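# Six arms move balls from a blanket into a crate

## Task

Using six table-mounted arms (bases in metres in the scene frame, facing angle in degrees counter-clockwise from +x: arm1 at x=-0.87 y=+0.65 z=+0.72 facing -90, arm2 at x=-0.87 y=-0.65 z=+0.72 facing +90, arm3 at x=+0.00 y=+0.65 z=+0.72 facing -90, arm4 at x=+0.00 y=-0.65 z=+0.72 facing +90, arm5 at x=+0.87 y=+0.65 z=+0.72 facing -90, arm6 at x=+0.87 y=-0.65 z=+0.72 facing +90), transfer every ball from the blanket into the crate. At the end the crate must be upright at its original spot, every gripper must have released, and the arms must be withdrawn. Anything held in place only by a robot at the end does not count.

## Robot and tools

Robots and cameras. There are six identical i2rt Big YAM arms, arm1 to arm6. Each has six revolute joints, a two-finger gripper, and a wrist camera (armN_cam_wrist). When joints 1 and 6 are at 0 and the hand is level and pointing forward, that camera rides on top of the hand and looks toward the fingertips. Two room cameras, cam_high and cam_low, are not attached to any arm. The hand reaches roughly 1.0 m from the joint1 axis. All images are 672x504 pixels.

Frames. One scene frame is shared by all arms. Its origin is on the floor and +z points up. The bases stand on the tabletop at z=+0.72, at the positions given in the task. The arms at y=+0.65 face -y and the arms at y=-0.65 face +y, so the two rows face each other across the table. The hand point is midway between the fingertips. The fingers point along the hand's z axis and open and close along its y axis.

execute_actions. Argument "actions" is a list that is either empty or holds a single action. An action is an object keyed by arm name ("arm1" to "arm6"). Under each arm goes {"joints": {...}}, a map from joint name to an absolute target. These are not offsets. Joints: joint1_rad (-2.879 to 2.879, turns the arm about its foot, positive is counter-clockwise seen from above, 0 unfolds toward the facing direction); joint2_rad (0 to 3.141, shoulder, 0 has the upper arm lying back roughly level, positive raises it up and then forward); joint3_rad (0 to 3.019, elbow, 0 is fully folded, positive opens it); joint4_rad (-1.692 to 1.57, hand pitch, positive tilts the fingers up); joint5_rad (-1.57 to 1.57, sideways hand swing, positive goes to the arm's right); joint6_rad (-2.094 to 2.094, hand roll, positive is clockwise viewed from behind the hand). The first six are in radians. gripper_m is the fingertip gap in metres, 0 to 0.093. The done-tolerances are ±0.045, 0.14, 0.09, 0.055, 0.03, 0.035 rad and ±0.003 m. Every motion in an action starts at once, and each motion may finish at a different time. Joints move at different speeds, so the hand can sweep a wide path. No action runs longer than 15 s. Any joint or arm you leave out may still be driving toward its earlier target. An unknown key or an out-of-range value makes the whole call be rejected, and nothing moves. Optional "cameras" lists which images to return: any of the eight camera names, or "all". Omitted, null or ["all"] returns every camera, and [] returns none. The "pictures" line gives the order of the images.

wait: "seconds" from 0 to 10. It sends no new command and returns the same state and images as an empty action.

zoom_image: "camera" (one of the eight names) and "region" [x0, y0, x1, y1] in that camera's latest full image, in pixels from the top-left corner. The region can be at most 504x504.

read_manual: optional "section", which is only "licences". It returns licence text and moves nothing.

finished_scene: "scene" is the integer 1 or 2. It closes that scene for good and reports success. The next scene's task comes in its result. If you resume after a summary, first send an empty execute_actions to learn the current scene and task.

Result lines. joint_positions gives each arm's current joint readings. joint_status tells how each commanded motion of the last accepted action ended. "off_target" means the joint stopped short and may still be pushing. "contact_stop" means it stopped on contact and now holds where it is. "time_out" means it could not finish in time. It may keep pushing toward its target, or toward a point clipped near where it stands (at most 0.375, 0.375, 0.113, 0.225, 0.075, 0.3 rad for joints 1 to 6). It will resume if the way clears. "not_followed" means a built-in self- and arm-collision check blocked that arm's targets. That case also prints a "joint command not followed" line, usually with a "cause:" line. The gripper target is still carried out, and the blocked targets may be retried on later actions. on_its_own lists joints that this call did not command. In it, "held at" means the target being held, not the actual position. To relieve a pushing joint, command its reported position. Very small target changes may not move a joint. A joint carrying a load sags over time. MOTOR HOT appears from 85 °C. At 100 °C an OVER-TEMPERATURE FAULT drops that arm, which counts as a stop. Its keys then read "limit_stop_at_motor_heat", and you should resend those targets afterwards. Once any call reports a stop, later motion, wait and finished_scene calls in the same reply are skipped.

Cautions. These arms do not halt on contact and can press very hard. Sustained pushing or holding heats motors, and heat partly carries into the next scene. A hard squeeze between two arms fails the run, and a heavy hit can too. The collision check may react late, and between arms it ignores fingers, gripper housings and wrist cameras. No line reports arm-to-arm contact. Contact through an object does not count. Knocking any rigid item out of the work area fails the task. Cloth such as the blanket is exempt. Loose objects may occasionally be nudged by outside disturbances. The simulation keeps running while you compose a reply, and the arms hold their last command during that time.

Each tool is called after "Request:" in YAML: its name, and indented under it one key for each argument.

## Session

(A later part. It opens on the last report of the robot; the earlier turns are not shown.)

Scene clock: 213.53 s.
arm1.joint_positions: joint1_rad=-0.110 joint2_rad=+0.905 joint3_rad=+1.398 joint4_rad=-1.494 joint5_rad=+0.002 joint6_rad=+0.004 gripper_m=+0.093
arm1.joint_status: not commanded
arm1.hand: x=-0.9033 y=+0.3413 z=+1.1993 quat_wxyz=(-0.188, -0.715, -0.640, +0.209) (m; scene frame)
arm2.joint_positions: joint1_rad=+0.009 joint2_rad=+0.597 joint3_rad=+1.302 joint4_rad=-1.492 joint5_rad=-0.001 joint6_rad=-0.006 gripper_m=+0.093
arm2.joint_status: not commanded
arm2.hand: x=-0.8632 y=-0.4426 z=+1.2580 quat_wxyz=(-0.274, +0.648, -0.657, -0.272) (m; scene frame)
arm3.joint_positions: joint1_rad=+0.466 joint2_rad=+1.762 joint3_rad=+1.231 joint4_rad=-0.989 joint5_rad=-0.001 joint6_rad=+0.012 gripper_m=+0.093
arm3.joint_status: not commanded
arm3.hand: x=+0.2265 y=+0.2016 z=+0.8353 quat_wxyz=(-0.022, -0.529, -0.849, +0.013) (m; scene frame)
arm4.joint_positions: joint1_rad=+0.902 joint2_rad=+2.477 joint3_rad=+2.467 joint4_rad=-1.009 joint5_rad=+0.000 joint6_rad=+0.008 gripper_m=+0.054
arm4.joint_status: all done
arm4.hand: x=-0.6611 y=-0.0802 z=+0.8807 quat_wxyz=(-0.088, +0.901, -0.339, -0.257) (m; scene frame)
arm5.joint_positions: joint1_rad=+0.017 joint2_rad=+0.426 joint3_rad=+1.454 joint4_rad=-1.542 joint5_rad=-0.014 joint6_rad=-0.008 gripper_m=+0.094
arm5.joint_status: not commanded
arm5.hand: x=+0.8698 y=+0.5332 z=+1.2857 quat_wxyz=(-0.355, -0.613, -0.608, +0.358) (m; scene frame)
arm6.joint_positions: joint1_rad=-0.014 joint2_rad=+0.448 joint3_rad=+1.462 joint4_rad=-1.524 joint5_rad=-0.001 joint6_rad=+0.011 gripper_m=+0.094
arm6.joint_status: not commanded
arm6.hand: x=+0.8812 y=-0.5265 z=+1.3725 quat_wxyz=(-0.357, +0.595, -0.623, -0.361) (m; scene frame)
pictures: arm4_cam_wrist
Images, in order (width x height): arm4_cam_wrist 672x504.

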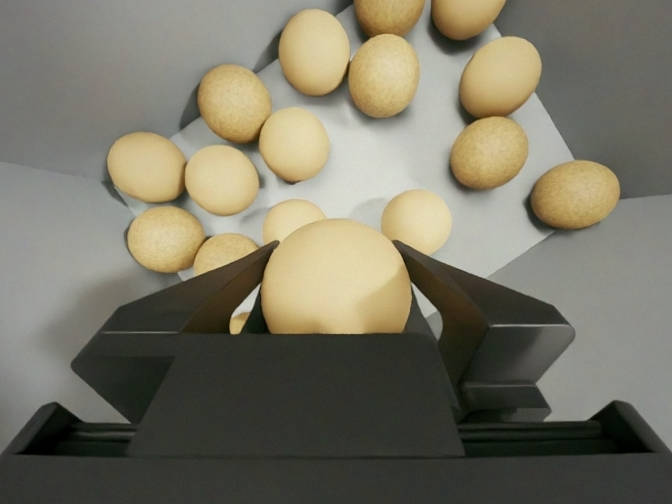

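Request:
execute_actions:
  actions:
    - {"arm3":{"joints":{"joint2_rad":1.925,"joint3_rad":1.2,"joint4_rad":-0.77}},"arm4":{"joints":{"gripper_m":0.085}}}
  cameras: ["arm3_cam_wrist"]

Scene clock: 214.80 s.
arm1.joint_positions: joint1_rad=-0.110 joint2_rad=+0.905 joint3_rad=+1.398 joint4_rad=-1.494 joint5_rad=+0.002 joint6_rad=+0.004 gripper_m=+0.093
arm1.joint_status: not commanded
arm1.hand: x=-0.9033 y=+0.3413 z=+1.1993 quat_wxyz=(-0.188, -0.715, -0.640, +0.209) (m; scene frame)
arm2.joint_positions: joint1_rad=+0.009 joint2_rad=+0.597 joint3_rad=+1.302 joint4_rad=-1.492 joint5_rad=-0.001 joint6_rad=-0.006 gripper_m=+0.093
arm2.joint_status: not commanded
arm2.hand: x=-0.8632 y=-0.4426 z=+1.2580 quat_wxyz=(-0.274, +0.648, -0.657, -0.272) (m; scene frame)
arm3.joint_positions: joint1_rad=+0.467 joint2_rad=+1.927 joint3_rad=+1.200 joint4_rad=-0.789 joint5_rad=+0.002 joint6_rad=+0.010 gripper_m=+0.093
arm3.joint_status: all done
arm3.hand: x=+0.2326 y=+0.1890 z=+0.7473 quat_wxyz=(-0.023, -0.527, -0.849, +0.016) (m; scene frame)
arm4.joint_positions: joint1_rad=+0.902 joint2_rad=+2.477 joint3_rad=+2.467 joint4_rad=-1.009 joint5_rad=+0.000 joint6_rad=+0.008 gripper_m=+0.085
arm4.joint_status: all done
arm4.hand: x=-0.6611 y=-0.0802 z=+0.8807 quat_wxyz=(-0.088, +0.901, -0.339, -0.257) (m; scene frame)
arm5.joint_positions: joint1_rad=+0.017 joint2_rad=+0.426 joint3_rad=+1.454 joint4_rad=-1.542 joint5_rad=-0.014 joint6_rad=-0.008 gripper_m=+0.094
arm5.joint_status: not commanded
arm5.hand: x=+0.8698 y=+0.5332 z=+1.2857 quat_wxyz=(-0.355, -0.613, -0.608, +0.358) (m; scene frame)
arm6.joint_positions: joint1_rad=-0.014 joint2_rad=+0.448 joint3_rad=+1.462 joint4_rad=-1.524 joint5_rad=-0.001 joint6_rad=+0.011 gripper_m=+0.094
arm6.joint_status: not commanded
arm6.hand: x=+0.8812 y=-0.5265 z=+1.3725 quat_wxyz=(-0.357, +0.595, -0.623, -0.361) (m; scene frame)
pictures: arm3_cam_wrist
Images, in order (width x height): arm3_cam_wrist 672x504.

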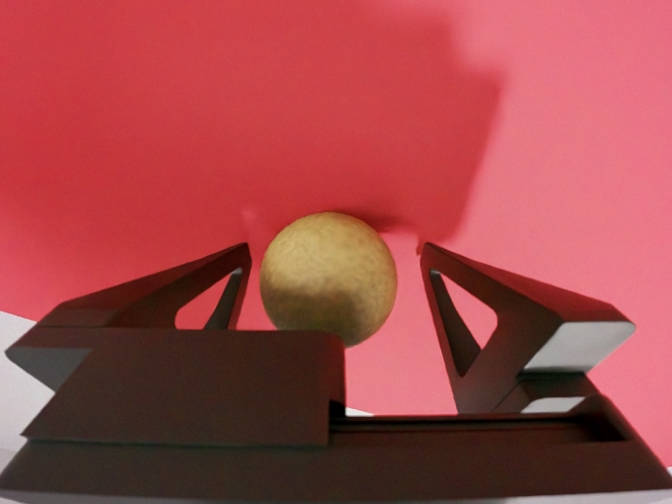

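Request:
execute_actions:
  actions:
    - {"arm3":{"joints":{"gripper_m":0.045}},"arm4":{"joints":{"joint2_rad":2.2,"gripper_m":0.093}}}
  cameras: []

Request:
execute_actions:
  actions:
    - {"arm3":{"joints":{"joint2_rad":1.4,"joint3_rad":1.4,"joint4_rad":-1.5}},"arm4":{"joints":{"joint2_rad":1.6,"joint3_rad":1.55,"joint4_rad":-1.5}}}
  cameras: ["arm3_cam_wrist"]

Request:
execute_actions:
  actions:
    - {"arm3":{"joints":{"joint1_rad":-0.78}},"arm4":{"joints":{"joint1_rad":-0.6}}}
  cameras: ["cam_high"]

Scene clock: 216.67 s.
arm1.joint_positions: joint1_rad=-0.110 joint2_rad=+0.905 joint3_rad=+1.398 joint4_rad=-1.494 joint5_rad=+0.002 joint6_rad=+0.004 gripper_m=+0.093
arm1.joint_status: not commanded
arm1.hand: x=-0.9033 y=+0.3413 z=+1.1993 quat_wxyz=(-0.188, -0.715, -0.640, +0.209) (m; scene frame)
arm2.joint_positions: joint1_rad=+0.009 joint2_rad=+0.597 joint3_rad=+1.302 joint4_rad=-1.492 joint5_rad=-0.001 joint6_rad=-0.006 gripper_m=+0.093
arm2.joint_status: not commanded
arm2.hand: x=-0.8632 y=-0.4426 z=+1.2580 quat_wxyz=(-0.274, +0.648, -0.657, -0.272) (m; scene frame)
arm3.joint_positions: joint1_rad=+0.467 joint2_rad=+1.927 joint3_rad=+1.200 joint4_rad=-0.789 joint5_rad=+0.001 joint6_rad=+0.010 gripper_m=+0.056
arm3.joint_status: gripper_m off_target (ended at +0.056, target +0.045)
arm3.hand: x=+0.2326 y=+0.1890 z=+0.7473 quat_wxyz=(-0.023, -0.527, -0.849, +0.016) (m; scene frame)
arm4.joint_positions: joint1_rad=+0.902 joint2_rad=+2.166 joint3_rad=+2.482 joint4_rad=-1.009 joint5_rad=+0.000 joint6_rad=+0.008 gripper_m=+0.093
arm4.joint_status: all done
arm4.hand: x=-0.6366 y=-0.0968 z=+1.1517 quat_wxyz=(-0.140, +0.847, -0.320, -0.400) (m; scene frame)
arm5.joint_positions: joint1_rad=+0.017 joint2_rad=+0.426 joint3_rad=+1.454 joint4_rad=-1.542 joint5_rad=-0.014 joint6_rad=-0.008 gripper_m=+0.094
arm5.joint_status: not commanded
arm5.hand: x=+0.8698 y=+0.5332 z=+1.2857 quat_wxyz=(-0.355, -0.613, -0.608, +0.358) (m; scene frame)
arm6.joint_positions: joint1_rad=-0.014 joint2_rad=+0.448 joint3_rad=+1.462 joint4_rad=-1.524 joint5_rad=-0.001 joint6_rad=+0.011 gripper_m=+0.094
arm6.joint_status: not commanded
arm6.hand: x=+0.8812 y=-0.5265 z=+1.3725 quat_wxyz=(-0.357, +0.595, -0.623, -0.361) (m; scene frame)
pictures: none
No camera images: the call's "cameras" was empty. Leave "cameras" out to get every camera's image.

Scene clock: 218.53 s.
arm1.joint_positions: joint1_rad=-0.110 joint2_rad=+0.905 joint3_rad=+1.398 joint4_rad=-1.494 joint5_rad=+0.002 joint6_rad=+0.004 gripper_m=+0.093
arm1.joint_status: not commanded
arm1.hand: x=-0.9033 y=+0.3413 z=+1.1993 quat_wxyz=(-0.188, -0.715, -0.640, +0.209) (m; scene frame)
arm2.joint_positions: joint1_rad=+0.009 joint2_rad=+0.597 joint3_rad=+1.302 joint4_rad=-1.492 joint5_rad=-0.001 joint6_rad=-0.006 gripper_m=+0.093
arm2.joint_status: not commanded
arm2.hand: x=-0.8632 y=-0.4426 z=+1.2580 quat_wxyz=(-0.274, +0.648, -0.657, -0.272) (m; scene frame)
arm3.joint_positions: joint1_rad=+0.467 joint2_rad=+1.403 joint3_rad=+1.388 joint4_rad=-1.482 joint5_rad=+0.001 joint6_rad=+0.010 gripper_m=+0.056
arm3.joint_status: all done
arm3.hand: x=+0.1920 y=+0.2703 z=+1.0493 quat_wxyz=(-0.031, -0.527, -0.849, +0.021) (m; scene frame)
arm4.joint_positions: joint1_rad=+0.902 joint2_rad=+1.595 joint3_rad=+1.546 joint4_rad=-1.485 joint5_rad=+0.000 joint6_rad=+0.008 gripper_m=+0.093
arm4.joint_status: all done
arm4.hand: x=-0.3694 y=-0.3283 z=+1.0278 quat_wxyz=(+0.000, +0.936, -0.351, -0.018) (m; scene frame)
arm5.joint_positions: joint1_rad=+0.017 joint2_rad=+0.426 joint3_rad=+1.454 joint4_rad=-1.542 joint5_rad=-0.014 joint6_rad=-0.008 gripper_m=+0.094
arm5.joint_status: not commanded
arm5.hand: x=+0.8698 y=+0.5332 z=+1.2857 quat_wxyz=(-0.355, -0.613, -0.608, +0.358) (m; scene frame)
arm6.joint_positions: joint1_rad=-0.014 joint2_rad=+0.448 joint3_rad=+1.462 joint4_rad=-1.524 joint5_rad=-0.001 joint6_rad=+0.011 gripper_m=+0.094
arm6.joint_status: not commanded
arm6.hand: x=+0.8812 y=-0.5265 z=+1.3725 quat_wxyz=(-0.357, +0.595, -0.623, -0.361) (m; scene frame)
pictures: arm3_cam_wrist
Images, in order (width x height): arm3_cam_wrist 672x504.

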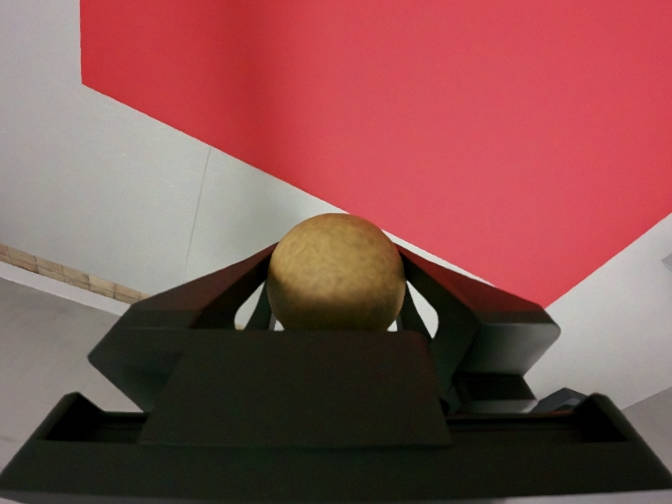

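Scene clock: 220.33 s.
arm1.joint_positions: joint1_rad=-0.110 joint2_rad=+0.905 joint3_rad=+1.398 joint4_rad=-1.494 joint5_rad=+0.002 joint6_rad=+0.004 gripper_m=+0.093
arm1.joint_status: not commanded
arm1.hand: x=-0.9033 y=+0.3413 z=+1.1993 quat_wxyz=(-0.188, -0.715, -0.640, +0.209) (m; scene frame)
arm2.joint_positions: joint1_rad=+0.009 joint2_rad=+0.597 joint3_rad=+1.302 joint4_rad=-1.492 joint5_rad=-0.001 joint6_rad=-0.006 gripper_m=+0.093
arm2.joint_status: not commanded
arm2.hand: x=-0.8632 y=-0.4426 z=+1.2580 quat_wxyz=(-0.274, +0.648, -0.657, -0.272) (m; scene frame)
arm3.joint_positions: joint1_rad=-0.780 joint2_rad=+1.403 joint3_rad=+1.388 joint4_rad=-1.482 joint5_rad=+0.001 joint6_rad=+0.009 gripper_m=+0.056
arm3.joint_status: all done
arm3.hand: x=-0.2990 y=+0.3477 z=+1.0499 quat_wxyz=(-0.014, -0.924, -0.381, +0.035) (m; scene frame)
arm4.joint_positions: joint1_rad=-0.604 joint2_rad=+1.595 joint3_rad=+1.546 joint4_rad=-1.485 joint5_rad=+0.000 joint6_rad=+0.007 gripper_m=+0.093
arm4.joint_status: all done
arm4.hand: x=+0.2962 y=-0.2568 z=+1.0228 quat_wxyz=(-0.011, +0.443, -0.896, -0.005) (m; scene frame)
arm5.joint_positions: joint1_rad=+0.017 joint2_rad=+0.426 joint3_rad=+1.454 joint4_rad=-1.542 joint5_rad=-0.014 joint6_rad=-0.008 gripper_m=+0.094
arm5.joint_status: not commanded
arm5.hand: x=+0.8698 y=+0.5332 z=+1.2857 quat_wxyz=(-0.355, -0.613, -0.608, +0.358) (m; scene frame)
arm6.joint_positions: joint1_rad=-0.014 joint2_rad=+0.448 joint3_rad=+1.462 joint4_rad=-1.524 joint5_rad=-0.001 joint6_rad=+0.011 gripper_m=+0.094
arm6.joint_status: not commanded
arm6.hand: x=+0.8812 y=-0.5265 z=+1.3725 quat_wxyz=(-0.357, +0.595, -0.623, -0.361) (m; scene frame)
pictures: cam_high
Images, in order (width x height): cam_high 672x504.

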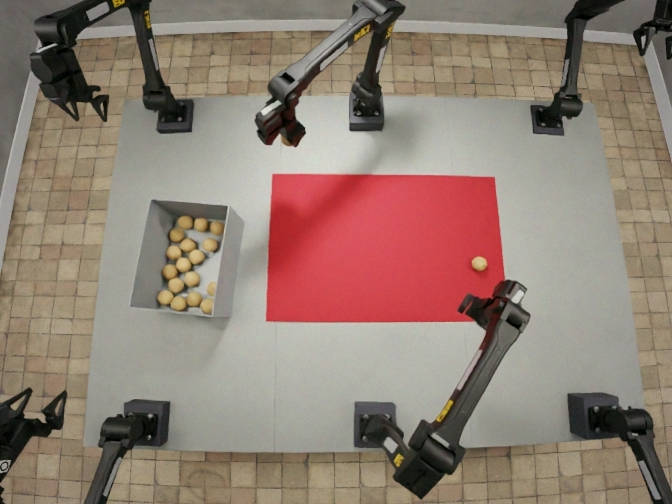

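Request:
execute_actions:
  actions:
    - {"arm3":{"joints":{"joint2_rad":2.2,"joint3_rad":2.46,"joint4_rad":-0.994}},"arm4":{"joints":{"joint2_rad":2.41,"joint3_rad":2.385,"joint4_rad":-1.37}}}
  cameras: ["arm4_cam_wrist"]

Request:
execute_actions:
  actions:
    - {"arm3":{"joints":{"joint1_rad":-0.85,"joint2_rad":2.45,"joint3_rad":2.49}}}
  cameras: ["arm3_cam_wrist"]

Scene clock: 222.67 s.
arm1.joint_positions: joint1_rad=-0.110 joint2_rad=+0.905 joint3_rad=+1.398 joint4_rad=-1.494 joint5_rad=+0.002 joint6_rad=+0.004 gripper_m=+0.093
arm1.joint_status: not commanded
arm1.hand: x=-0.9033 y=+0.3413 z=+1.1993 quat_wxyz=(-0.188, -0.715, -0.640, +0.209) (m; scene frame)
arm2.joint_positions: joint1_rad=+0.009 joint2_rad=+0.597 joint3_rad=+1.302 joint4_rad=-1.492 joint5_rad=-0.001 joint6_rad=-0.006 gripper_m=+0.093
arm2.joint_status: not commanded
arm2.hand: x=-0.8632 y=-0.4426 z=+1.2580 quat_wxyz=(-0.274, +0.648, -0.657, -0.272) (m; scene frame)
arm3.joint_positions: joint1_rad=-0.780 joint2_rad=+2.188 joint3_rad=+2.416 joint4_rad=-1.018 joint5_rad=+0.001 joint6_rad=+0.009 gripper_m=+0.056
arm3.joint_status: all done
arm3.hand: x=-0.5911 y=+0.0516 z=+1.0976 quat_wxyz=(-0.148, -0.855, -0.353, +0.351) (m; scene frame)
arm4.joint_positions: joint1_rad=-0.604 joint2_rad=+2.405 joint3_rad=+2.339 joint4_rad=-1.381 joint5_rad=+0.000 joint6_rad=+0.007 gripper_m=+0.093
arm4.joint_status: all done
arm4.hand: x=+0.4574 y=-0.0430 z=+0.8415 quat_wxyz=(-0.050, +0.443, -0.895, -0.024) (m; scene frame)
arm5.joint_positions: joint1_rad=+0.017 joint2_rad=+0.426 joint3_rad=+1.454 joint4_rad=-1.542 joint5_rad=-0.014 joint6_rad=-0.008 gripper_m=+0.094
arm5.joint_status: not commanded
arm5.hand: x=+0.8698 y=+0.5332 z=+1.2857 quat_wxyz=(-0.355, -0.613, -0.608, +0.358) (m; scene frame)
arm6.joint_positions: joint1_rad=-0.014 joint2_rad=+0.448 joint3_rad=+1.462 joint4_rad=-1.524 joint5_rad=-0.001 joint6_rad=+0.011 gripper_m=+0.094
arm6.joint_status: not commanded
arm6.hand: x=+0.8812 y=-0.5265 z=+1.3725 quat_wxyz=(-0.357, +0.595, -0.623, -0.361) (m; scene frame)
pictures: arm4_cam_wrist
Images, in order (width x height): arm4_cam_wrist 672x504.

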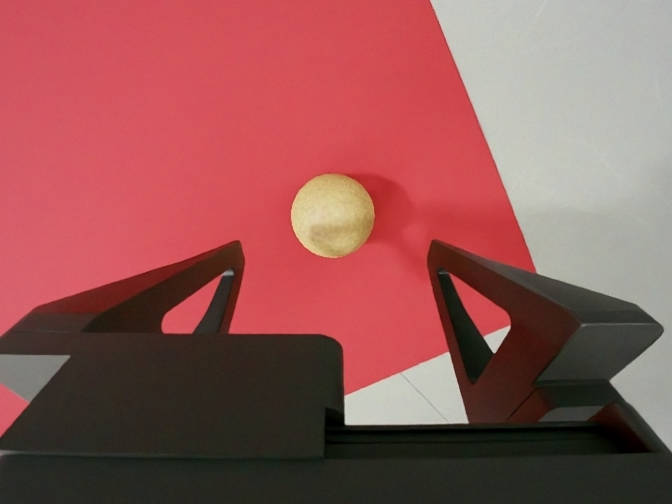

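Scene clock: 223.93 s.
arm1.joint_positions: joint1_rad=-0.110 joint2_rad=+0.905 joint3_rad=+1.398 joint4_rad=-1.494 joint5_rad=+0.002 joint6_rad=+0.004 gripper_m=+0.093
arm1.joint_status: not commanded
arm1.hand: x=-0.9033 y=+0.3413 z=+1.1993 quat_wxyz=(-0.188, -0.715, -0.640, +0.209) (m; scene frame)
arm2.joint_positions: joint1_rad=+0.009 joint2_rad=+0.597 joint3_rad=+1.302 joint4_rad=-1.492 joint5_rad=-0.001 joint6_rad=-0.006 gripper_m=+0.093
arm2.joint_status: not commanded
arm2.hand: x=-0.8632 y=-0.4426 z=+1.2580 quat_wxyz=(-0.274, +0.648, -0.657, -0.272) (m; scene frame)
arm3.joint_positions: joint1_rad=-0.849 joint2_rad=+2.457 joint3_rad=+2.472 joint4_rad=-0.997 joint5_rad=-0.001 joint6_rad=+0.000 gripper_m=+0.056
arm3.joint_status: all done
arm3.hand: x=-0.6572 y=+0.0702 z=+0.9045 quat_wxyz=(-0.103, -0.895, -0.339, +0.272) (m; scene frame)
arm4.joint_positions: joint1_rad=-0.604 joint2_rad=+2.405 joint3_rad=+2.339 joint4_rad=-1.381 joint5_rad=+0.000 joint6_rad=+0.007 gripper_m=+0.093
arm4.joint_status: not commanded
arm4.hand: x=+0.4574 y=-0.0430 z=+0.8415 quat_wxyz=(-0.050, +0.443, -0.895, -0.024) (m; scene frame)
arm5.joint_positions: joint1_rad=+0.017 joint2_rad=+0.426 joint3_rad=+1.454 joint4_rad=-1.542 joint5_rad=-0.014 joint6_rad=-0.008 gripper_m=+0.094
arm5.joint_status: not commanded
arm5.hand: x=+0.8698 y=+0.5332 z=+1.2857 quat_wxyz=(-0.355, -0.613, -0.608, +0.358) (m; scene frame)
arm6.joint_positions: joint1_rad=-0.014 joint2_rad=+0.448 joint3_rad=+1.462 joint4_rad=-1.524 joint5_rad=-0.001 joint6_rad=+0.011 gripper_m=+0.094
arm6.joint_status: not commanded
arm6.hand: x=+0.8812 y=-0.5265 z=+1.3725 quat_wxyz=(-0.357, +0.595, -0.623, -0.361) (m; scene frame)
pictures: arm3_cam_wrist
Images, in order (width x height): arm3_cam_wrist 672x504.

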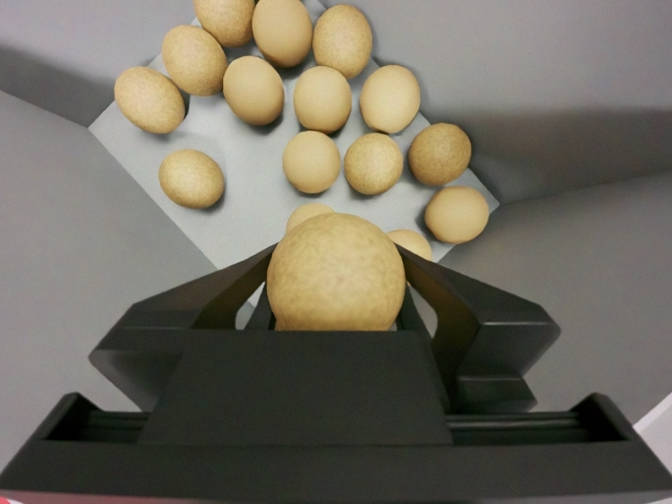

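Request:
execute_actions:
  actions:
    - {"arm3":{"joints":{"gripper_m":0.085}},"arm4":{"joints":{"joint2_rad":2.49,"joint3_rad":2.24,"joint4_rad":-1.25}}}
  cameras: ["arm4_cam_wrist"]

Scene clock: 225.77 s.
arm1.joint_positions: joint1_rad=-0.110 joint2_rad=+0.905 joint3_rad=+1.398 joint4_rad=-1.494 joint5_rad=+0.002 joint6_rad=+0.004 gripper_m=+0.093
arm1.joint_status: not commanded
arm1.hand: x=-0.9033 y=+0.3413 z=+1.1993 quat_wxyz=(-0.188, -0.715, -0.640, +0.209) (m; scene frame)
arm2.joint_positions: joint1_rad=+0.009 joint2_rad=+0.597 joint3_rad=+1.302 joint4_rad=-1.492 joint5_rad=-0.001 joint6_rad=-0.006 gripper_m=+0.093
arm2.joint_status: not commanded
arm2.hand: x=-0.8632 y=-0.4426 z=+1.2580 quat_wxyz=(-0.274, +0.648, -0.657, -0.272) (m; scene frame)
arm3.joint_positions: joint1_rad=-0.849 joint2_rad=+2.457 joint3_rad=+2.472 joint4_rad=-0.997 joint5_rad=-0.001 joint6_rad=+0.000 gripper_m=+0.085
arm3.joint_status: all done
arm3.hand: x=-0.6572 y=+0.0702 z=+0.9045 quat_wxyz=(-0.103, -0.895, -0.339, +0.272) (m; scene frame)
arm4.joint_positions: joint1_rad=-0.604 joint2_rad=+2.468 joint3_rad=+2.238 joint4_rad=-1.268 joint5_rad=+0.000 joint6_rad=+0.007 gripper_m=+0.093
arm4.joint_status: all done
arm4.hand: x=+0.4513 y=-0.0512 z=+0.7579 quat_wxyz=(-0.027, +0.443, -0.896, -0.013) (m; scene frame)
arm5.joint_positions: joint1_rad=+0.017 joint2_rad=+0.426 joint3_rad=+1.454 joint4_rad=-1.542 joint5_rad=-0.014 joint6_rad=-0.008 gripper_m=+0.094
arm5.joint_status: not commanded
arm5.hand: x=+0.8698 y=+0.5332 z=+1.2857 quat_wxyz=(-0.355, -0.613, -0.608, +0.358) (m; scene frame)
arm6.joint_positions: joint1_rad=-0.014 joint2_rad=+0.448 joint3_rad=+1.462 joint4_rad=-1.524 joint5_rad=-0.001 joint6_rad=+0.011 gripper_m=+0.094
arm6.joint_status: not commanded
arm6.hand: x=+0.8812 y=-0.5265 z=+1.3725 quat_wxyz=(-0.357, +0.595, -0.623, -0.361) (m; scene frame)
pictures: arm4_cam_wrist
Images, in order (width x height): arm4_cam_wrist 672x504.

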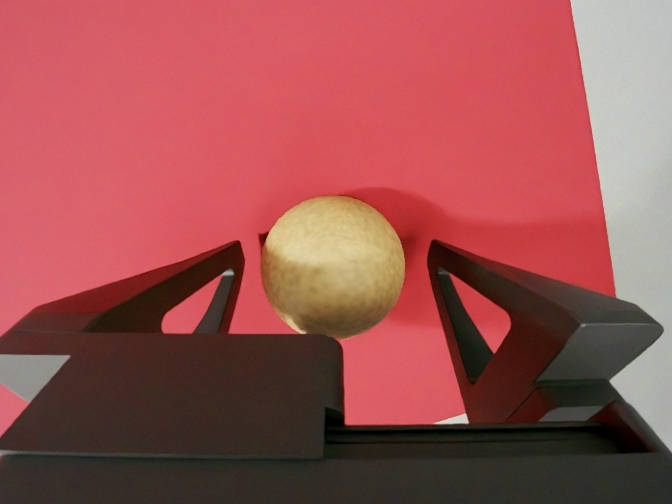

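Request:
execute_actions:
  actions:
    - {"arm3":{"joints":{"joint2_rad":2.2,"gripper_m":0.093}},"arm4":{"joints":{"joint2_rad":2.5,"gripper_m":0.045}}}
  cameras: ["arm4_cam_wrist"]

Request:
execute_actions:
  actions:
    - {"arm3":{"joints":{"joint2_rad":1.5,"joint3_rad":1.5,"joint4_rad":-1.5}},"arm4":{"joints":{"joint2_rad":1.5,"joint3_rad":1.5,"joint4_rad":-1.5}}}
  cameras: []

Request:
execute_actions:
  actions:
    - {"arm3":{"joints":{"joint1_rad":0,"joint2_rad":0.45,"joint3_rad":1.47,"joint4_rad":-1.54}},"arm4":{"joints":{"joint1_rad":0.9}}}
  cameras: ["arm4_cam_wrist"]

Request:
execute_actions:
  actions:
    - {"arm4":{"joints":{"joint2_rad":2.2,"joint3_rad":2.46,"joint4_rad":-0.994}}}
  cameras: []

Request:
execute_actions:
  actions:
    - {"arm4":{"joints":{"joint2_rad":2.45,"joint3_rad":2.49}}}
  cameras: ["arm4_cam_wrist"]

Scene clock: 228.37 s.
arm1.joint_positions: joint1_rad=-0.110 joint2_rad=+0.905 joint3_rad=+1.398 joint4_rad=-1.494 joint5_rad=+0.002 joint6_rad=+0.004 gripper_m=+0.093
arm1.joint_status: not commanded
arm1.hand: x=-0.9033 y=+0.3413 z=+1.1993 quat_wxyz=(-0.188, -0.715, -0.640, +0.209) (m; scene frame)
arm2.joint_positions: joint1_rad=+0.009 joint2_rad=+0.597 joint3_rad=+1.302 joint4_rad=-1.492 joint5_rad=-0.001 joint6_rad=-0.006 gripper_m=+0.093
arm2.joint_status: not commanded
arm2.hand: x=-0.8632 y=-0.4426 z=+1.2580 quat_wxyz=(-0.274, +0.648, -0.657, -0.272) (m; scene frame)
arm3.joint_positions: joint1_rad=-0.847 joint2_rad=+2.199 joint3_rad=+2.483 joint4_rad=-0.997 joint5_rad=-0.002 joint6_rad=+0.000 gripper_m=+0.093
arm3.joint_status: all done
arm3.hand: x=-0.6368 y=+0.0849 z=+1.1294 quat_wxyz=(-0.149, -0.850, -0.323, +0.389) (m; scene frame)
arm4.joint_positions: joint1_rad=-0.604 joint2_rad=+2.468 joint3_rad=+2.238 joint4_rad=-1.268 joint5_rad=+0.001 joint6_rad=+0.007 gripper_m=+0.057
arm4.joint_status: gripper_m off_target (ended at +0.057, target +0.045); the others done
arm4.hand: x=+0.4513 y=-0.0513 z=+0.7579 quat_wxyz=(-0.028, +0.443, -0.896, -0.013) (m; scene frame)
arm5.joint_positions: joint1_rad=+0.017 joint2_rad=+0.426 joint3_rad=+1.454 joint4_rad=-1.542 joint5_rad=-0.014 joint6_rad=-0.008 gripper_m=+0.094
arm5.joint_status: not commanded
arm5.hand: x=+0.8698 y=+0.5332 z=+1.2857 quat_wxyz=(-0.355, -0.613, -0.608, +0.358) (m; scene frame)
arm6.joint_positions: joint1_rad=-0.014 joint2_rad=+0.448 joint3_rad=+1.462 joint4_rad=-1.524 joint5_rad=-0.001 joint6_rad=+0.011 gripper_m=+0.094
arm6.joint_status: not commanded
arm6.hand: x=+0.8812 y=-0.5265 z=+1.3725 quat_wxyz=(-0.357, +0.595, -0.623, -0.361) (m; scene frame)
pictures: arm4_cam_wrist
Images, in order (width x height): arm4_cam_wrist 672x504.

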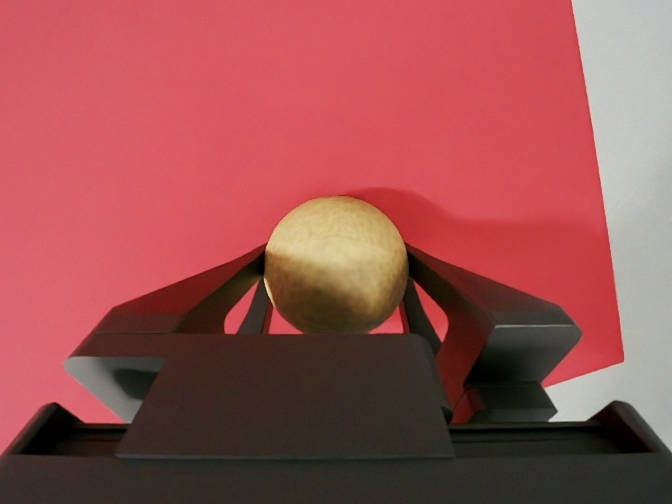

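Scene clock: 230.17 s.
arm1.joint_positions: joint1_rad=-0.110 joint2_rad=+0.905 joint3_rad=+1.398 joint4_rad=-1.494 joint5_rad=+0.002 joint6_rad=+0.004 gripper_m=+0.093
arm1.joint_status: not commanded
arm1.hand: x=-0.9033 y=+0.3413 z=+1.1993 quat_wxyz=(-0.188, -0.715, -0.640, +0.209) (m; scene frame)
arm2.joint_positions: joint1_rad=+0.009 joint2_rad=+0.597 joint3_rad=+1.302 joint4_rad=-1.492 joint5_rad=-0.001 joint6_rad=-0.006 gripper_m=+0.093
arm2.joint_status: not commanded
arm2.hand: x=-0.8632 y=-0.4426 z=+1.2580 quat_wxyz=(-0.274, +0.648, -0.657, -0.272) (m; scene frame)
arm3.joint_positions: joint1_rad=-0.847 joint2_rad=+1.505 joint3_rad=+1.496 joint4_rad=-1.484 joint5_rad=-0.002 joint6_rad=+0.000 gripper_m=+0.093
arm3.joint_status: all done
arm3.hand: x=-0.3482 y=+0.3411 z=+1.0501 quat_wxyz=(-0.015, -0.934, -0.355, +0.037) (m; scene frame)
arm4.joint_positions: joint1_rad=-0.604 joint2_rad=+1.475 joint3_rad=+1.505 joint4_rad=-1.486 joint5_rad=+0.001 joint6_rad=+0.007 gripper_m=+0.057
arm4.joint_status: all done
arm4.hand: x=+0.2808 y=-0.2773 z=+1.0610 quat_wxyz=(-0.046, +0.443, -0.895, -0.022) (m; scene frame)
arm5.joint_positions: joint1_rad=+0.017 joint2_rad=+0.426 joint3_rad=+1.454 joint4_rad=-1.542 joint5_rad=-0.014 joint6_rad=-0.008 gripper_m=+0.094
arm5.joint_status: not commanded
arm5.hand: x=+0.8698 y=+0.5332 z=+1.2857 quat_wxyz=(-0.355, -0.613, -0.608, +0.358) (m; scene frame)
arm6.joint_positions: joint1_rad=-0.014 joint2_rad=+0.448 joint3_rad=+1.462 joint4_rad=-1.524 joint5_rad=-0.001 joint6_rad=+0.011 gripper_m=+0.094
arm6.joint_status: not commanded
arm6.hand: x=+0.8812 y=-0.5265 z=+1.3725 quat_wxyz=(-0.357, +0.595, -0.623, -0.361) (m; scene frame)
pictures: none
No camera images: the call's "cameras" was empty. Leave "cameras" out to get every camera's image.

Scene clock: 231.97 s.
arm1.joint_positions: joint1_rad=-0.110 joint2_rad=+0.905 joint3_rad=+1.398 joint4_rad=-1.494 joint5_rad=+0.002 joint6_rad=+0.004 gripper_m=+0.093
arm1.joint_status: not commanded
arm1.hand: x=-0.9033 y=+0.3413 z=+1.1993 quat_wxyz=(-0.188, -0.715, -0.640, +0.209) (m; scene frame)
arm2.joint_positions: joint1_rad=+0.009 joint2_rad=+0.597 joint3_rad=+1.302 joint4_rad=-1.492 joint5_rad=-0.001 joint6_rad=-0.006 gripper_m=+0.093
arm2.joint_status: not commanded
arm2.hand: x=-0.8632 y=-0.4426 z=+1.2580 quat_wxyz=(-0.274, +0.648, -0.657, -0.272) (m; scene frame)
arm3.joint_positions: joint1_rad=-0.009 joint2_rad=+0.446 joint3_rad=+1.466 joint4_rad=-1.519 joint5_rad=-0.002 joint6_rad=+0.000 gripper_m=+0.093
arm3.joint_status: all done
arm3.hand: x=-0.0003 y=+0.5254 z=+1.3479 quat_wxyz=(-0.360, -0.609, -0.606, +0.362) (m; scene frame)
arm4.joint_positions: joint1_rad=+0.902 joint2_rad=+1.488 joint3_rad=+1.505 joint4_rad=-1.486 joint5_rad=+0.000 joint6_rad=+0.007 gripper_m=+0.057
arm4.joint_status: all done
arm4.hand: x=-0.3508 y=-0.3437 z=+1.0601 quat_wxyz=(-0.011, +0.935, -0.351, -0.049) (m; scene frame)
arm5.joint_positions: joint1_rad=+0.017 joint2_rad=+0.426 joint3_rad=+1.454 joint4_rad=-1.542 joint5_rad=-0.014 joint6_rad=-0.008 gripper_m=+0.094
arm5.joint_status: not commanded
arm5.hand: x=+0.8698 y=+0.5332 z=+1.2857 quat_wxyz=(-0.355, -0.613, -0.608, +0.358) (m; scene frame)
arm6.joint_positions: joint1_rad=-0.014 joint2_rad=+0.448 joint3_rad=+1.462 joint4_rad=-1.524 joint5_rad=-0.001 joint6_rad=+0.011 gripper_m=+0.094
arm6.joint_status: not commanded
arm6.hand: x=+0.8812 y=-0.5265 z=+1.3725 quat_wxyz=(-0.357, +0.595, -0.623, -0.361) (m; scene frame)
pictures: arm4_cam_wrist
Images, in order (width x height): arm4_cam_wrist 672x504.

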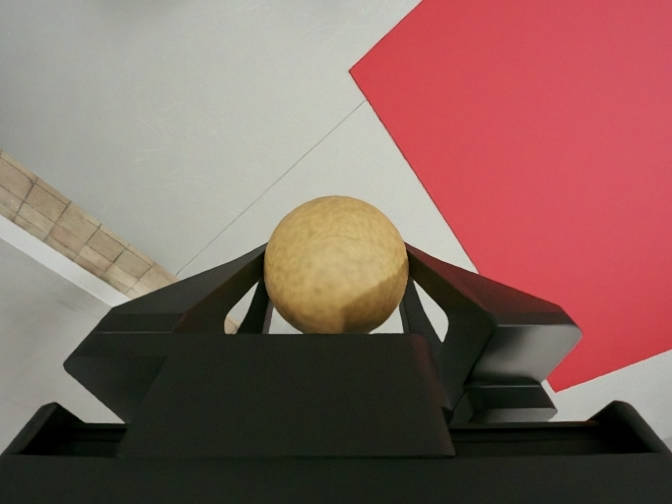

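Scene clock: 234.10 s.
arm1.joint_positions: joint1_rad=-0.110 joint2_rad=+0.905 joint3_rad=+1.398 joint4_rad=-1.494 joint5_rad=+0.002 joint6_rad=+0.004 gripper_m=+0.093
arm1.joint_status: not commanded
arm1.hand: x=-0.9033 y=+0.3413 z=+1.1993 quat_wxyz=(-0.188, -0.715, -0.640, +0.209) (m; scene frame)
arm2.joint_positions: joint1_rad=+0.009 joint2_rad=+0.597 joint3_rad=+1.302 joint4_rad=-1.492 joint5_rad=-0.001 joint6_rad=-0.006 gripper_m=+0.093
arm2.joint_status: not commanded
arm2.hand: x=-0.8632 y=-0.4426 z=+1.2580 quat_wxyz=(-0.274, +0.648, -0.657, -0.272) (m; scene frame)
arm3.joint_positions: joint1_rad=-0.009 joint2_rad=+0.446 joint3_rad=+1.466 joint4_rad=-1.519 joint5_rad=-0.002 joint6_rad=+0.000 gripper_m=+0.093
arm3.joint_status: not commanded
arm3.hand: x=-0.0003 y=+0.5254 z=+1.3479 quat_wxyz=(-0.360, -0.609, -0.606, +0.362) (m; scene frame)
arm4.joint_positions: joint1_rad=+0.902 joint2_rad=+2.193 joint3_rad=+2.421 joint4_rad=-1.013 joint5_rad=+0.000 joint6_rad=+0.007 gripper_m=+0.057
arm4.joint_status: all done
arm4.hand: x=-0.6378 y=-0.0967 z=+1.0949 quat_wxyz=(-0.126, +0.865, -0.326, -0.360) (m; scene frame)
arm5.joint_positions: joint1_rad=+0.017 joint2_rad=+0.426 joint3_rad=+1.454 joint4_rad=-1.542 joint5_rad=-0.014 joint6_rad=-0.008 gripper_m=+0.094
arm5.joint_status: not commanded
arm5.hand: x=+0.8698 y=+0.5332 z=+1.2857 quat_wxyz=(-0.355, -0.613, -0.608, +0.358) (m; scene frame)
arm6.joint_positions: joint1_rad=-0.014 joint2_rad=+0.448 joint3_rad=+1.462 joint4_rad=-1.524 joint5_rad=-0.001 joint6_rad=+0.011 gripper_m=+0.094
arm6.joint_status: not commanded
arm6.hand: x=+0.8812 y=-0.5265 z=+1.3725 quat_wxyz=(-0.357, +0.595, -0.623, -0.361) (m; scene frame)
pictures: none
No camera images: the call's "cameras" was empty. Leave "cameras" out to get every camera's image.

Scene clock: 235.33 s.
arm1.joint_positions: joint1_rad=-0.110 joint2_rad=+0.905 joint3_rad=+1.398 joint4_rad=-1.494 joint5_rad=+0.002 joint6_rad=+0.004 gripper_m=+0.093
arm1.joint_status: not commanded
arm1.hand: x=-0.9033 y=+0.3413 z=+1.1993 quat_wxyz=(-0.188, -0.715, -0.640, +0.209) (m; scene frame)
arm2.joint_positions: joint1_rad=+0.009 joint2_rad=+0.597 joint3_rad=+1.302 joint4_rad=-1.492 joint5_rad=-0.001 joint6_rad=-0.006 gripper_m=+0.093
arm2.joint_status: not commanded
arm2.hand: x=-0.8632 y=-0.4426 z=+1.2580 quat_wxyz=(-0.274, +0.648, -0.657, -0.272) (m; scene frame)
arm3.joint_positions: joint1_rad=-0.009 joint2_rad=+0.446 joint3_rad=+1.466 joint4_rad=-1.519 joint5_rad=-0.002 joint6_rad=+0.000 gripper_m=+0.093
arm3.joint_status: not commanded
arm3.hand: x=-0.0003 y=+0.5254 z=+1.3479 quat_wxyz=(-0.360, -0.609, -0.606, +0.362) (m; scene frame)
arm4.joint_positions: joint1_rad=+0.902 joint2_rad=+2.467 joint3_rad=+2.469 joint4_rad=-1.009 joint5_rad=+0.000 joint6_rad=+0.007 gripper_m=+0.057
arm4.joint_status: all done
arm4.hand: x=-0.6617 y=-0.0796 z=+0.8910 quat_wxyz=(-0.090, +0.899, -0.339, -0.263) (m; scene frame)
arm5.joint_positions: joint1_rad=+0.017 joint2_rad=+0.426 joint3_rad=+1.454 joint4_rad=-1.542 joint5_rad=-0.014 joint6_rad=-0.008 gripper_m=+0.094
arm5.joint_status: not commanded
arm5.hand: x=+0.8698 y=+0.5332 z=+1.2857 quat_wxyz=(-0.355, -0.613, -0.608, +0.358) (m; scene frame)
arm6.joint_positions: joint1_rad=-0.014 joint2_rad=+0.448 joint3_rad=+1.462 joint4_rad=-1.524 joint5_rad=-0.001 joint6_rad=+0.011 gripper_m=+0.094
arm6.joint_status: not commanded
arm6.hand: x=+0.8812 y=-0.5265 z=+1.3725 quat_wxyz=(-0.357, +0.595, -0.623, -0.361) (m; scene frame)
pictures: arm4_cam_wrist
Images, in order (width x height): arm4_cam_wrist 672x504.

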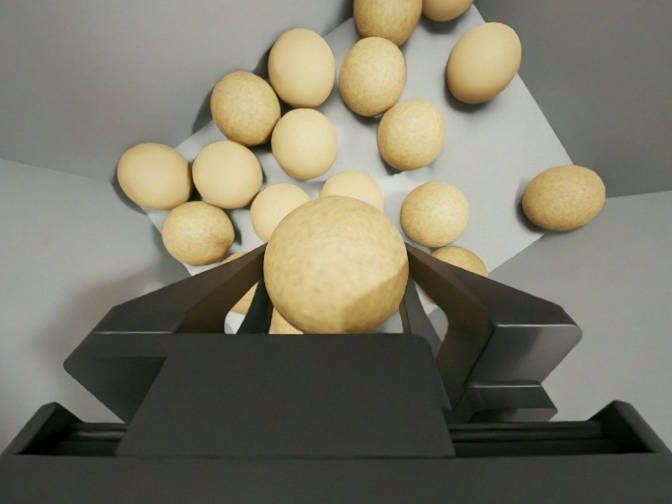

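Request:
execute_actions:
  actions:
    - {"arm4":{"joints":{"gripper_m":0.085}}}
  cameras: []

Request:
execute_actions:
  actions:
    - {"arm4":{"joints":{"joint2_rad":2.2,"gripper_m":0.093}}}
  cameras: []

Request:
execute_actions:
  actions:
    - {"arm4":{"joints":{"joint1_rad":0.5,"joint2_rad":1.3,"joint3_rad":1.5,"joint4_rad":-1.5}}}
  cameras: ["cam_high","cam_low"]

Scene clock: 236.23 s.
arm1.joint_positions: joint1_rad=-0.110 joint2_rad=+0.905 joint3_rad=+1.398 joint4_rad=-1.494 joint5_rad=+0.002 joint6_rad=+0.004 gripper_m=+0.093
arm1.joint_status: not commanded
arm1.hand: x=-0.9033 y=+0.3413 z=+1.1993 quat_wxyz=(-0.188, -0.715, -0.640, +0.209) (m; scene frame)
arm2.joint_positions: joint1_rad=+0.009 joint2_rad=+0.597 joint3_rad=+1.302 joint4_rad=-1.492 joint5_rad=-0.001 joint6_rad=-0.006 gripper_m=+0.093
arm2.joint_status: not commanded
arm2.hand: x=-0.8632 y=-0.4426 z=+1.2580 quat_wxyz=(-0.274, +0.648, -0.657, -0.272) (m; scene frame)
arm3.joint_positions: joint1_rad=-0.009 joint2_rad=+0.446 joint3_rad=+1.466 joint4_rad=-1.519 joint5_rad=-0.002 joint6_rad=+0.000 gripper_m=+0.093
arm3.joint_status: not commanded
arm3.hand: x=-0.0003 y=+0.5254 z=+1.3479 quat_wxyz=(-0.360, -0.609, -0.606, +0.362) (m; scene frame)
arm4.joint_positions: joint1_rad=+0.902 joint2_rad=+2.467 joint3_rad=+2.469 joint4_rad=-1.009 joint5_rad=+0.000 joint6_rad=+0.007 gripper_m=+0.085
arm4.joint_status: all done
arm4.hand: x=-0.6617 y=-0.0796 z=+0.8910 quat_wxyz=(-0.090, +0.899, -0.339, -0.263) (m; scene frame)
arm5.joint_positions: joint1_rad=+0.017 joint2_rad=+0.426 joint3_rad=+1.454 joint4_rad=-1.542 joint5_rad=-0.014 joint6_rad=-0.008 gripper_m=+0.094
arm5.joint_status: not commanded
arm5.hand: x=+0.8698 y=+0.5332 z=+1.2857 quat_wxyz=(-0.355, -0.613, -0.608, +0.358) (m; scene frame)
arm6.joint_positions: joint1_rad=-0.014 joint2_rad=+0.448 joint3_rad=+1.462 joint4_rad=-1.524 joint5_rad=-0.001 joint6_rad=+0.011 gripper_m=+0.094
arm6.joint_status: not commanded
arm6.hand: x=+0.8812 y=-0.5265 z=+1.3725 quat_wxyz=(-0.357, +0.595, -0.623, -0.361) (m; scene frame)
pictures: none
No camera images: the call's "cameras" was empty. Leave "cameras" out to get every camera's image.

Scene clock: 237.67 s.
arm1.joint_positions: joint1_rad=-0.110 joint2_rad=+0.905 joint3_rad=+1.398 joint4_rad=-1.494 joint5_rad=+0.002 joint6_rad=+0.004 gripper_m=+0.093
arm1.joint_status: not commanded
arm1.hand: x=-0.9033 y=+0.3413 z=+1.1993 quat_wxyz=(-0.188, -0.715, -0.640, +0.209) (m; scene frame)
arm2.joint_positions: joint1_rad=+0.009 joint2_rad=+0.597 joint3_rad=+1.302 joint4_rad=-1.492 joint5_rad=-0.001 joint6_rad=-0.006 gripper_m=+0.093
arm2.joint_status: not commanded
arm2.hand: x=-0.8632 y=-0.4426 z=+1.2580 quat_wxyz=(-0.274, +0.648, -0.657, -0.272) (m; scene frame)
arm3.joint_positions: joint1_rad=-0.009 joint2_rad=+0.446 joint3_rad=+1.466 joint4_rad=-1.519 joint5_rad=-0.002 joint6_rad=+0.000 gripper_m=+0.093
arm3.joint_status: not commanded
arm3.hand: x=-0.0003 y=+0.5254 z=+1.3479 quat_wxyz=(-0.360, -0.609, -0.606, +0.362) (m; scene frame)
arm4.joint_positions: joint1_rad=+0.902 joint2_rad=+2.165 joint3_rad=+2.481 joint4_rad=-1.009 joint5_rad=+0.000 joint6_rad=+0.007 gripper_m=+0.093
arm4.joint_status: all done
arm4.hand: x=-0.6365 y=-0.0970 z=+1.1517 quat_wxyz=(-0.141, +0.847, -0.320, -0.400) (m; scene frame)
arm5.joint_positions: joint1_rad=+0.017 joint2_rad=+0.426 joint3_rad=+1.454 joint4_rad=-1.542 joint5_rad=-0.014 joint6_rad=-0.008 gripper_m=+0.094
arm5.joint_status: not commanded
arm5.hand: x=+0.8698 y=+0.5332 z=+1.2857 quat_wxyz=(-0.355, -0.613, -0.608, +0.358) (m; scene frame)
arm6.joint_positions: joint1_rad=-0.014 joint2_rad=+0.448 joint3_rad=+1.462 joint4_rad=-1.524 joint5_rad=-0.001 joint6_rad=+0.011 gripper_m=+0.094
arm6.joint_status: not commanded
arm6.hand: x=+0.8812 y=-0.5265 z=+1.3725 quat_wxyz=(-0.357, +0.595, -0.623, -0.361) (m; scene frame)
pictures: none
No camera images: the call's "cameras" was empty. Leave "cameras" out to get every camera's image.

Scene clock: 239.43 s.
arm1.joint_positions: joint1_rad=-0.110 joint2_rad=+0.905 joint3_rad=+1.398 joint4_rad=-1.494 joint5_rad=+0.002 joint6_rad=+0.004 gripper_m=+0.093
arm1.joint_status: not commanded
arm1.hand: x=-0.9033 y=+0.3413 z=+1.1993 quat_wxyz=(-0.188, -0.715, -0.640, +0.209) (m; scene frame)
arm2.joint_positions: joint1_rad=+0.009 joint2_rad=+0.597 joint3_rad=+1.302 joint4_rad=-1.492 joint5_rad=-0.001 joint6_rad=-0.006 gripper_m=+0.093
arm2.joint_status: not commanded
arm2.hand: x=-0.8632 y=-0.4426 z=+1.2580 quat_wxyz=(-0.274, +0.648, -0.657, -0.272) (m; scene frame)
arm3.joint_positions: joint1_rad=-0.009 joint2_rad=+0.446 joint3_rad=+1.466 joint4_rad=-1.519 joint5_rad=-0.002 joint6_rad=+0.000 gripper_m=+0.093
arm3.joint_status: not commanded
arm3.hand: x=-0.0003 y=+0.5254 z=+1.3479 quat_wxyz=(-0.360, -0.609, -0.606, +0.362) (m; scene frame)
arm4.joint_positions: joint1_rad=+0.508 joint2_rad=+1.291 joint3_rad=+1.502 joint4_rad=-1.485 joint5_rad=+0.001 joint6_rad=+0.007 gripper_m=+0.093
arm4.joint_status: all done
arm4.hand: x=-0.1898 y=-0.2637 z=+1.1406 quat_wxyz=(-0.071, +0.840, -0.522, -0.126) (m; scene frame)
arm5.joint_positions: joint1_rad=+0.017 joint2_rad=+0.426 joint3_rad=+1.454 joint4_rad=-1.542 joint5_rad=-0.014 joint6_rad=-0.008 gripper_m=+0.094
arm5.joint_status: not commanded
arm5.hand: x=+0.8698 y=+0.5332 z=+1.2857 quat_wxyz=(-0.355, -0.613, -0.608, +0.358) (m; scene frame)
arm6.joint_positions: joint1_rad=-0.014 joint2_rad=+0.448 joint3_rad=+1.462 joint4_rad=-1.524 joint5_rad=-0.001 joint6_rad=+0.011 gripper_m=+0.094
arm6.joint_status: not commanded
arm6.hand: x=+0.8812 y=-0.5265 z=+1.3725 quat_wxyz=(-0.357, +0.595, -0.623, -0.361) (m; scene frame)
pictures: cam_high, cam_low
Images, in order (width x height): cam_high 672x504, cam_low 672x504.

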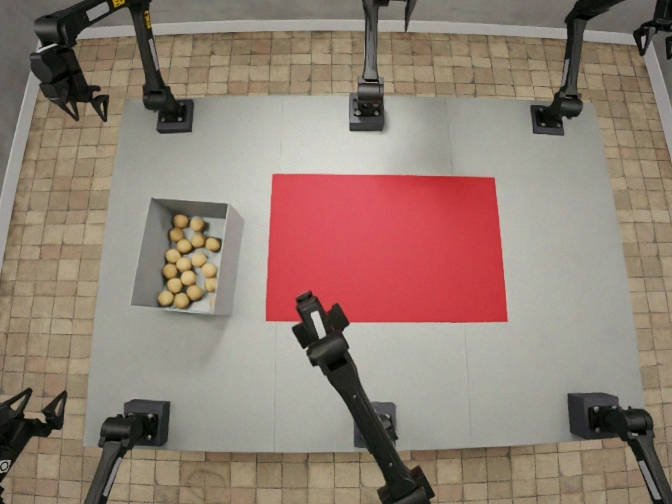

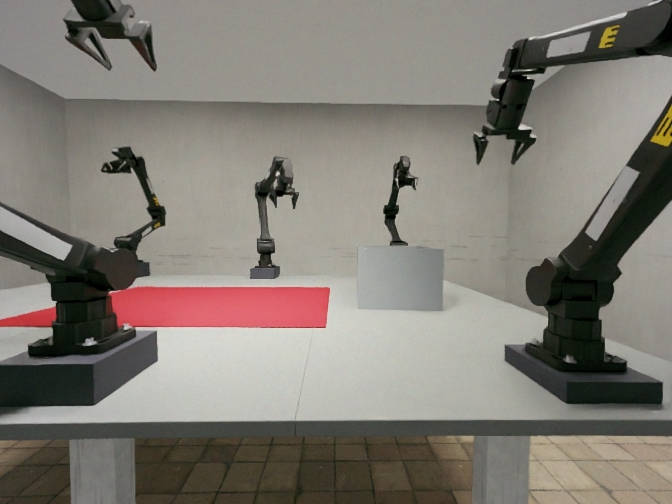

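Request:
zoom_image:
  camera: "cam_high"
  region: [100, 170, 280, 350]

Region (100, 170, 280, 350) of cam_high's 672x504 image, scaled by 2.800, with more detail than that image has.

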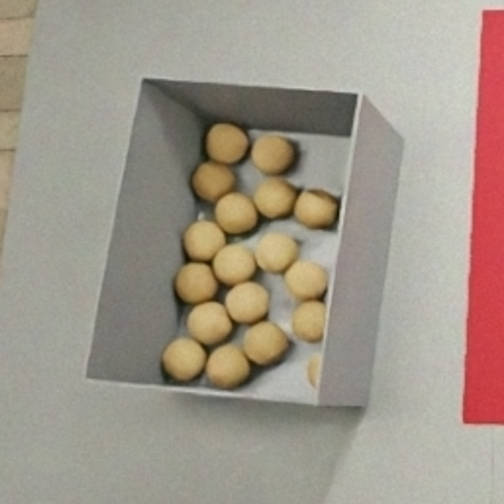

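Request:
execute_actions:
  actions:
    - {"arm4":{"joints":{"joint1_rad":0,"joint2_rad":0.45,"joint3_rad":1.47,"joint4_rad":-1.54}},"arm1":{"joints":{"joint1_rad":0,"joint2_rad":0.45,"joint3_rad":1.47,"joint4_rad":-1.54}},"arm2":{"joints":{"joint2_rad":0.45,"joint3_rad":1.47,"joint4_rad":-1.54}}}
  cameras: ["cam_high"]

Request:
finished_scene:
  scene: 1

Scene clock: 242.33 s.
arm1.joint_positions: joint1_rad=-0.003 joint2_rad=+0.456 joint3_rad=+1.467 joint4_rad=-1.534 joint5_rad=+0.001 joint6_rad=+0.004 gripper_m=+0.093
arm1.joint_status: all done
arm1.hand: x=-0.8704 y=+0.5222 z=+1.3145 quat_wxyz=(-0.354, -0.613, -0.611, +0.353) (m; scene frame)
arm2.joint_positions: joint1_rad=+0.009 joint2_rad=+0.453 joint3_rad=+1.470 joint4_rad=-1.531 joint5_rad=-0.001 joint6_rad=-0.006 gripper_m=+0.093
arm2.joint_status: all done
arm2.hand: x=-0.8643 y=-0.5288 z=+1.3456 quat_wxyz=(-0.361, +0.605, -0.614, -0.357) (m; scene frame)
arm3.joint_positions: joint1_rad=-0.009 joint2_rad=+0.446 joint3_rad=+1.466 joint4_rad=-1.519 joint5_rad=-0.002 joint6_rad=+0.000 gripper_m=+0.093
arm3.joint_status: not commanded
arm3.hand: x=-0.0003 y=+0.5254 z=+1.3479 quat_wxyz=(-0.360, -0.609, -0.606, +0.362) (m; scene frame)
arm4.joint_positions: joint1_rad=+0.011 joint2_rad=+0.440 joint3_rad=+1.468 joint4_rad=-1.522 joint5_rad=+0.001 joint6_rad=+0.007 gripper_m=+0.093
arm4.joint_status: all done
arm4.hand: x=+0.0079 y=-0.5220 z=+1.3482 quat_wxyz=(-0.362, +0.596, -0.621, -0.357) (m; scene frame)
arm5.joint_positions: joint1_rad=+0.017 joint2_rad=+0.426 joint3_rad=+1.454 joint4_rad=-1.542 joint5_rad=-0.014 joint6_rad=-0.008 gripper_m=+0.094
arm5.joint_status: not commanded
arm5.hand: x=+0.8698 y=+0.5332 z=+1.2857 quat_wxyz=(-0.355, -0.613, -0.608, +0.358) (m; scene frame)
arm6.joint_positions: joint1_rad=-0.014 joint2_rad=+0.448 joint3_rad=+1.462 joint4_rad=-1.524 joint5_rad=-0.001 joint6_rad=+0.011 gripper_m=+0.094
arm6.joint_status: not commanded
arm6.hand: x=+0.8812 y=-0.5265 z=+1.3725 quat_wxyz=(-0.357, +0.595, -0.623, -0.361) (m; scene frame)
pictures: cam_high
Images, in order (width x height): cam_high 672x504.

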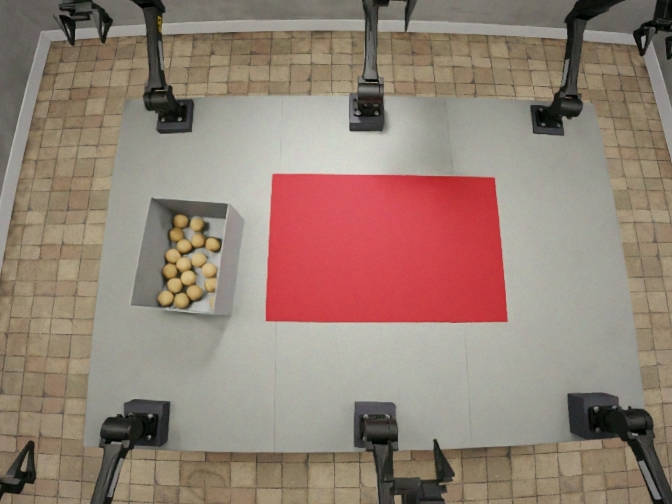

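The scene is finished: the task was done.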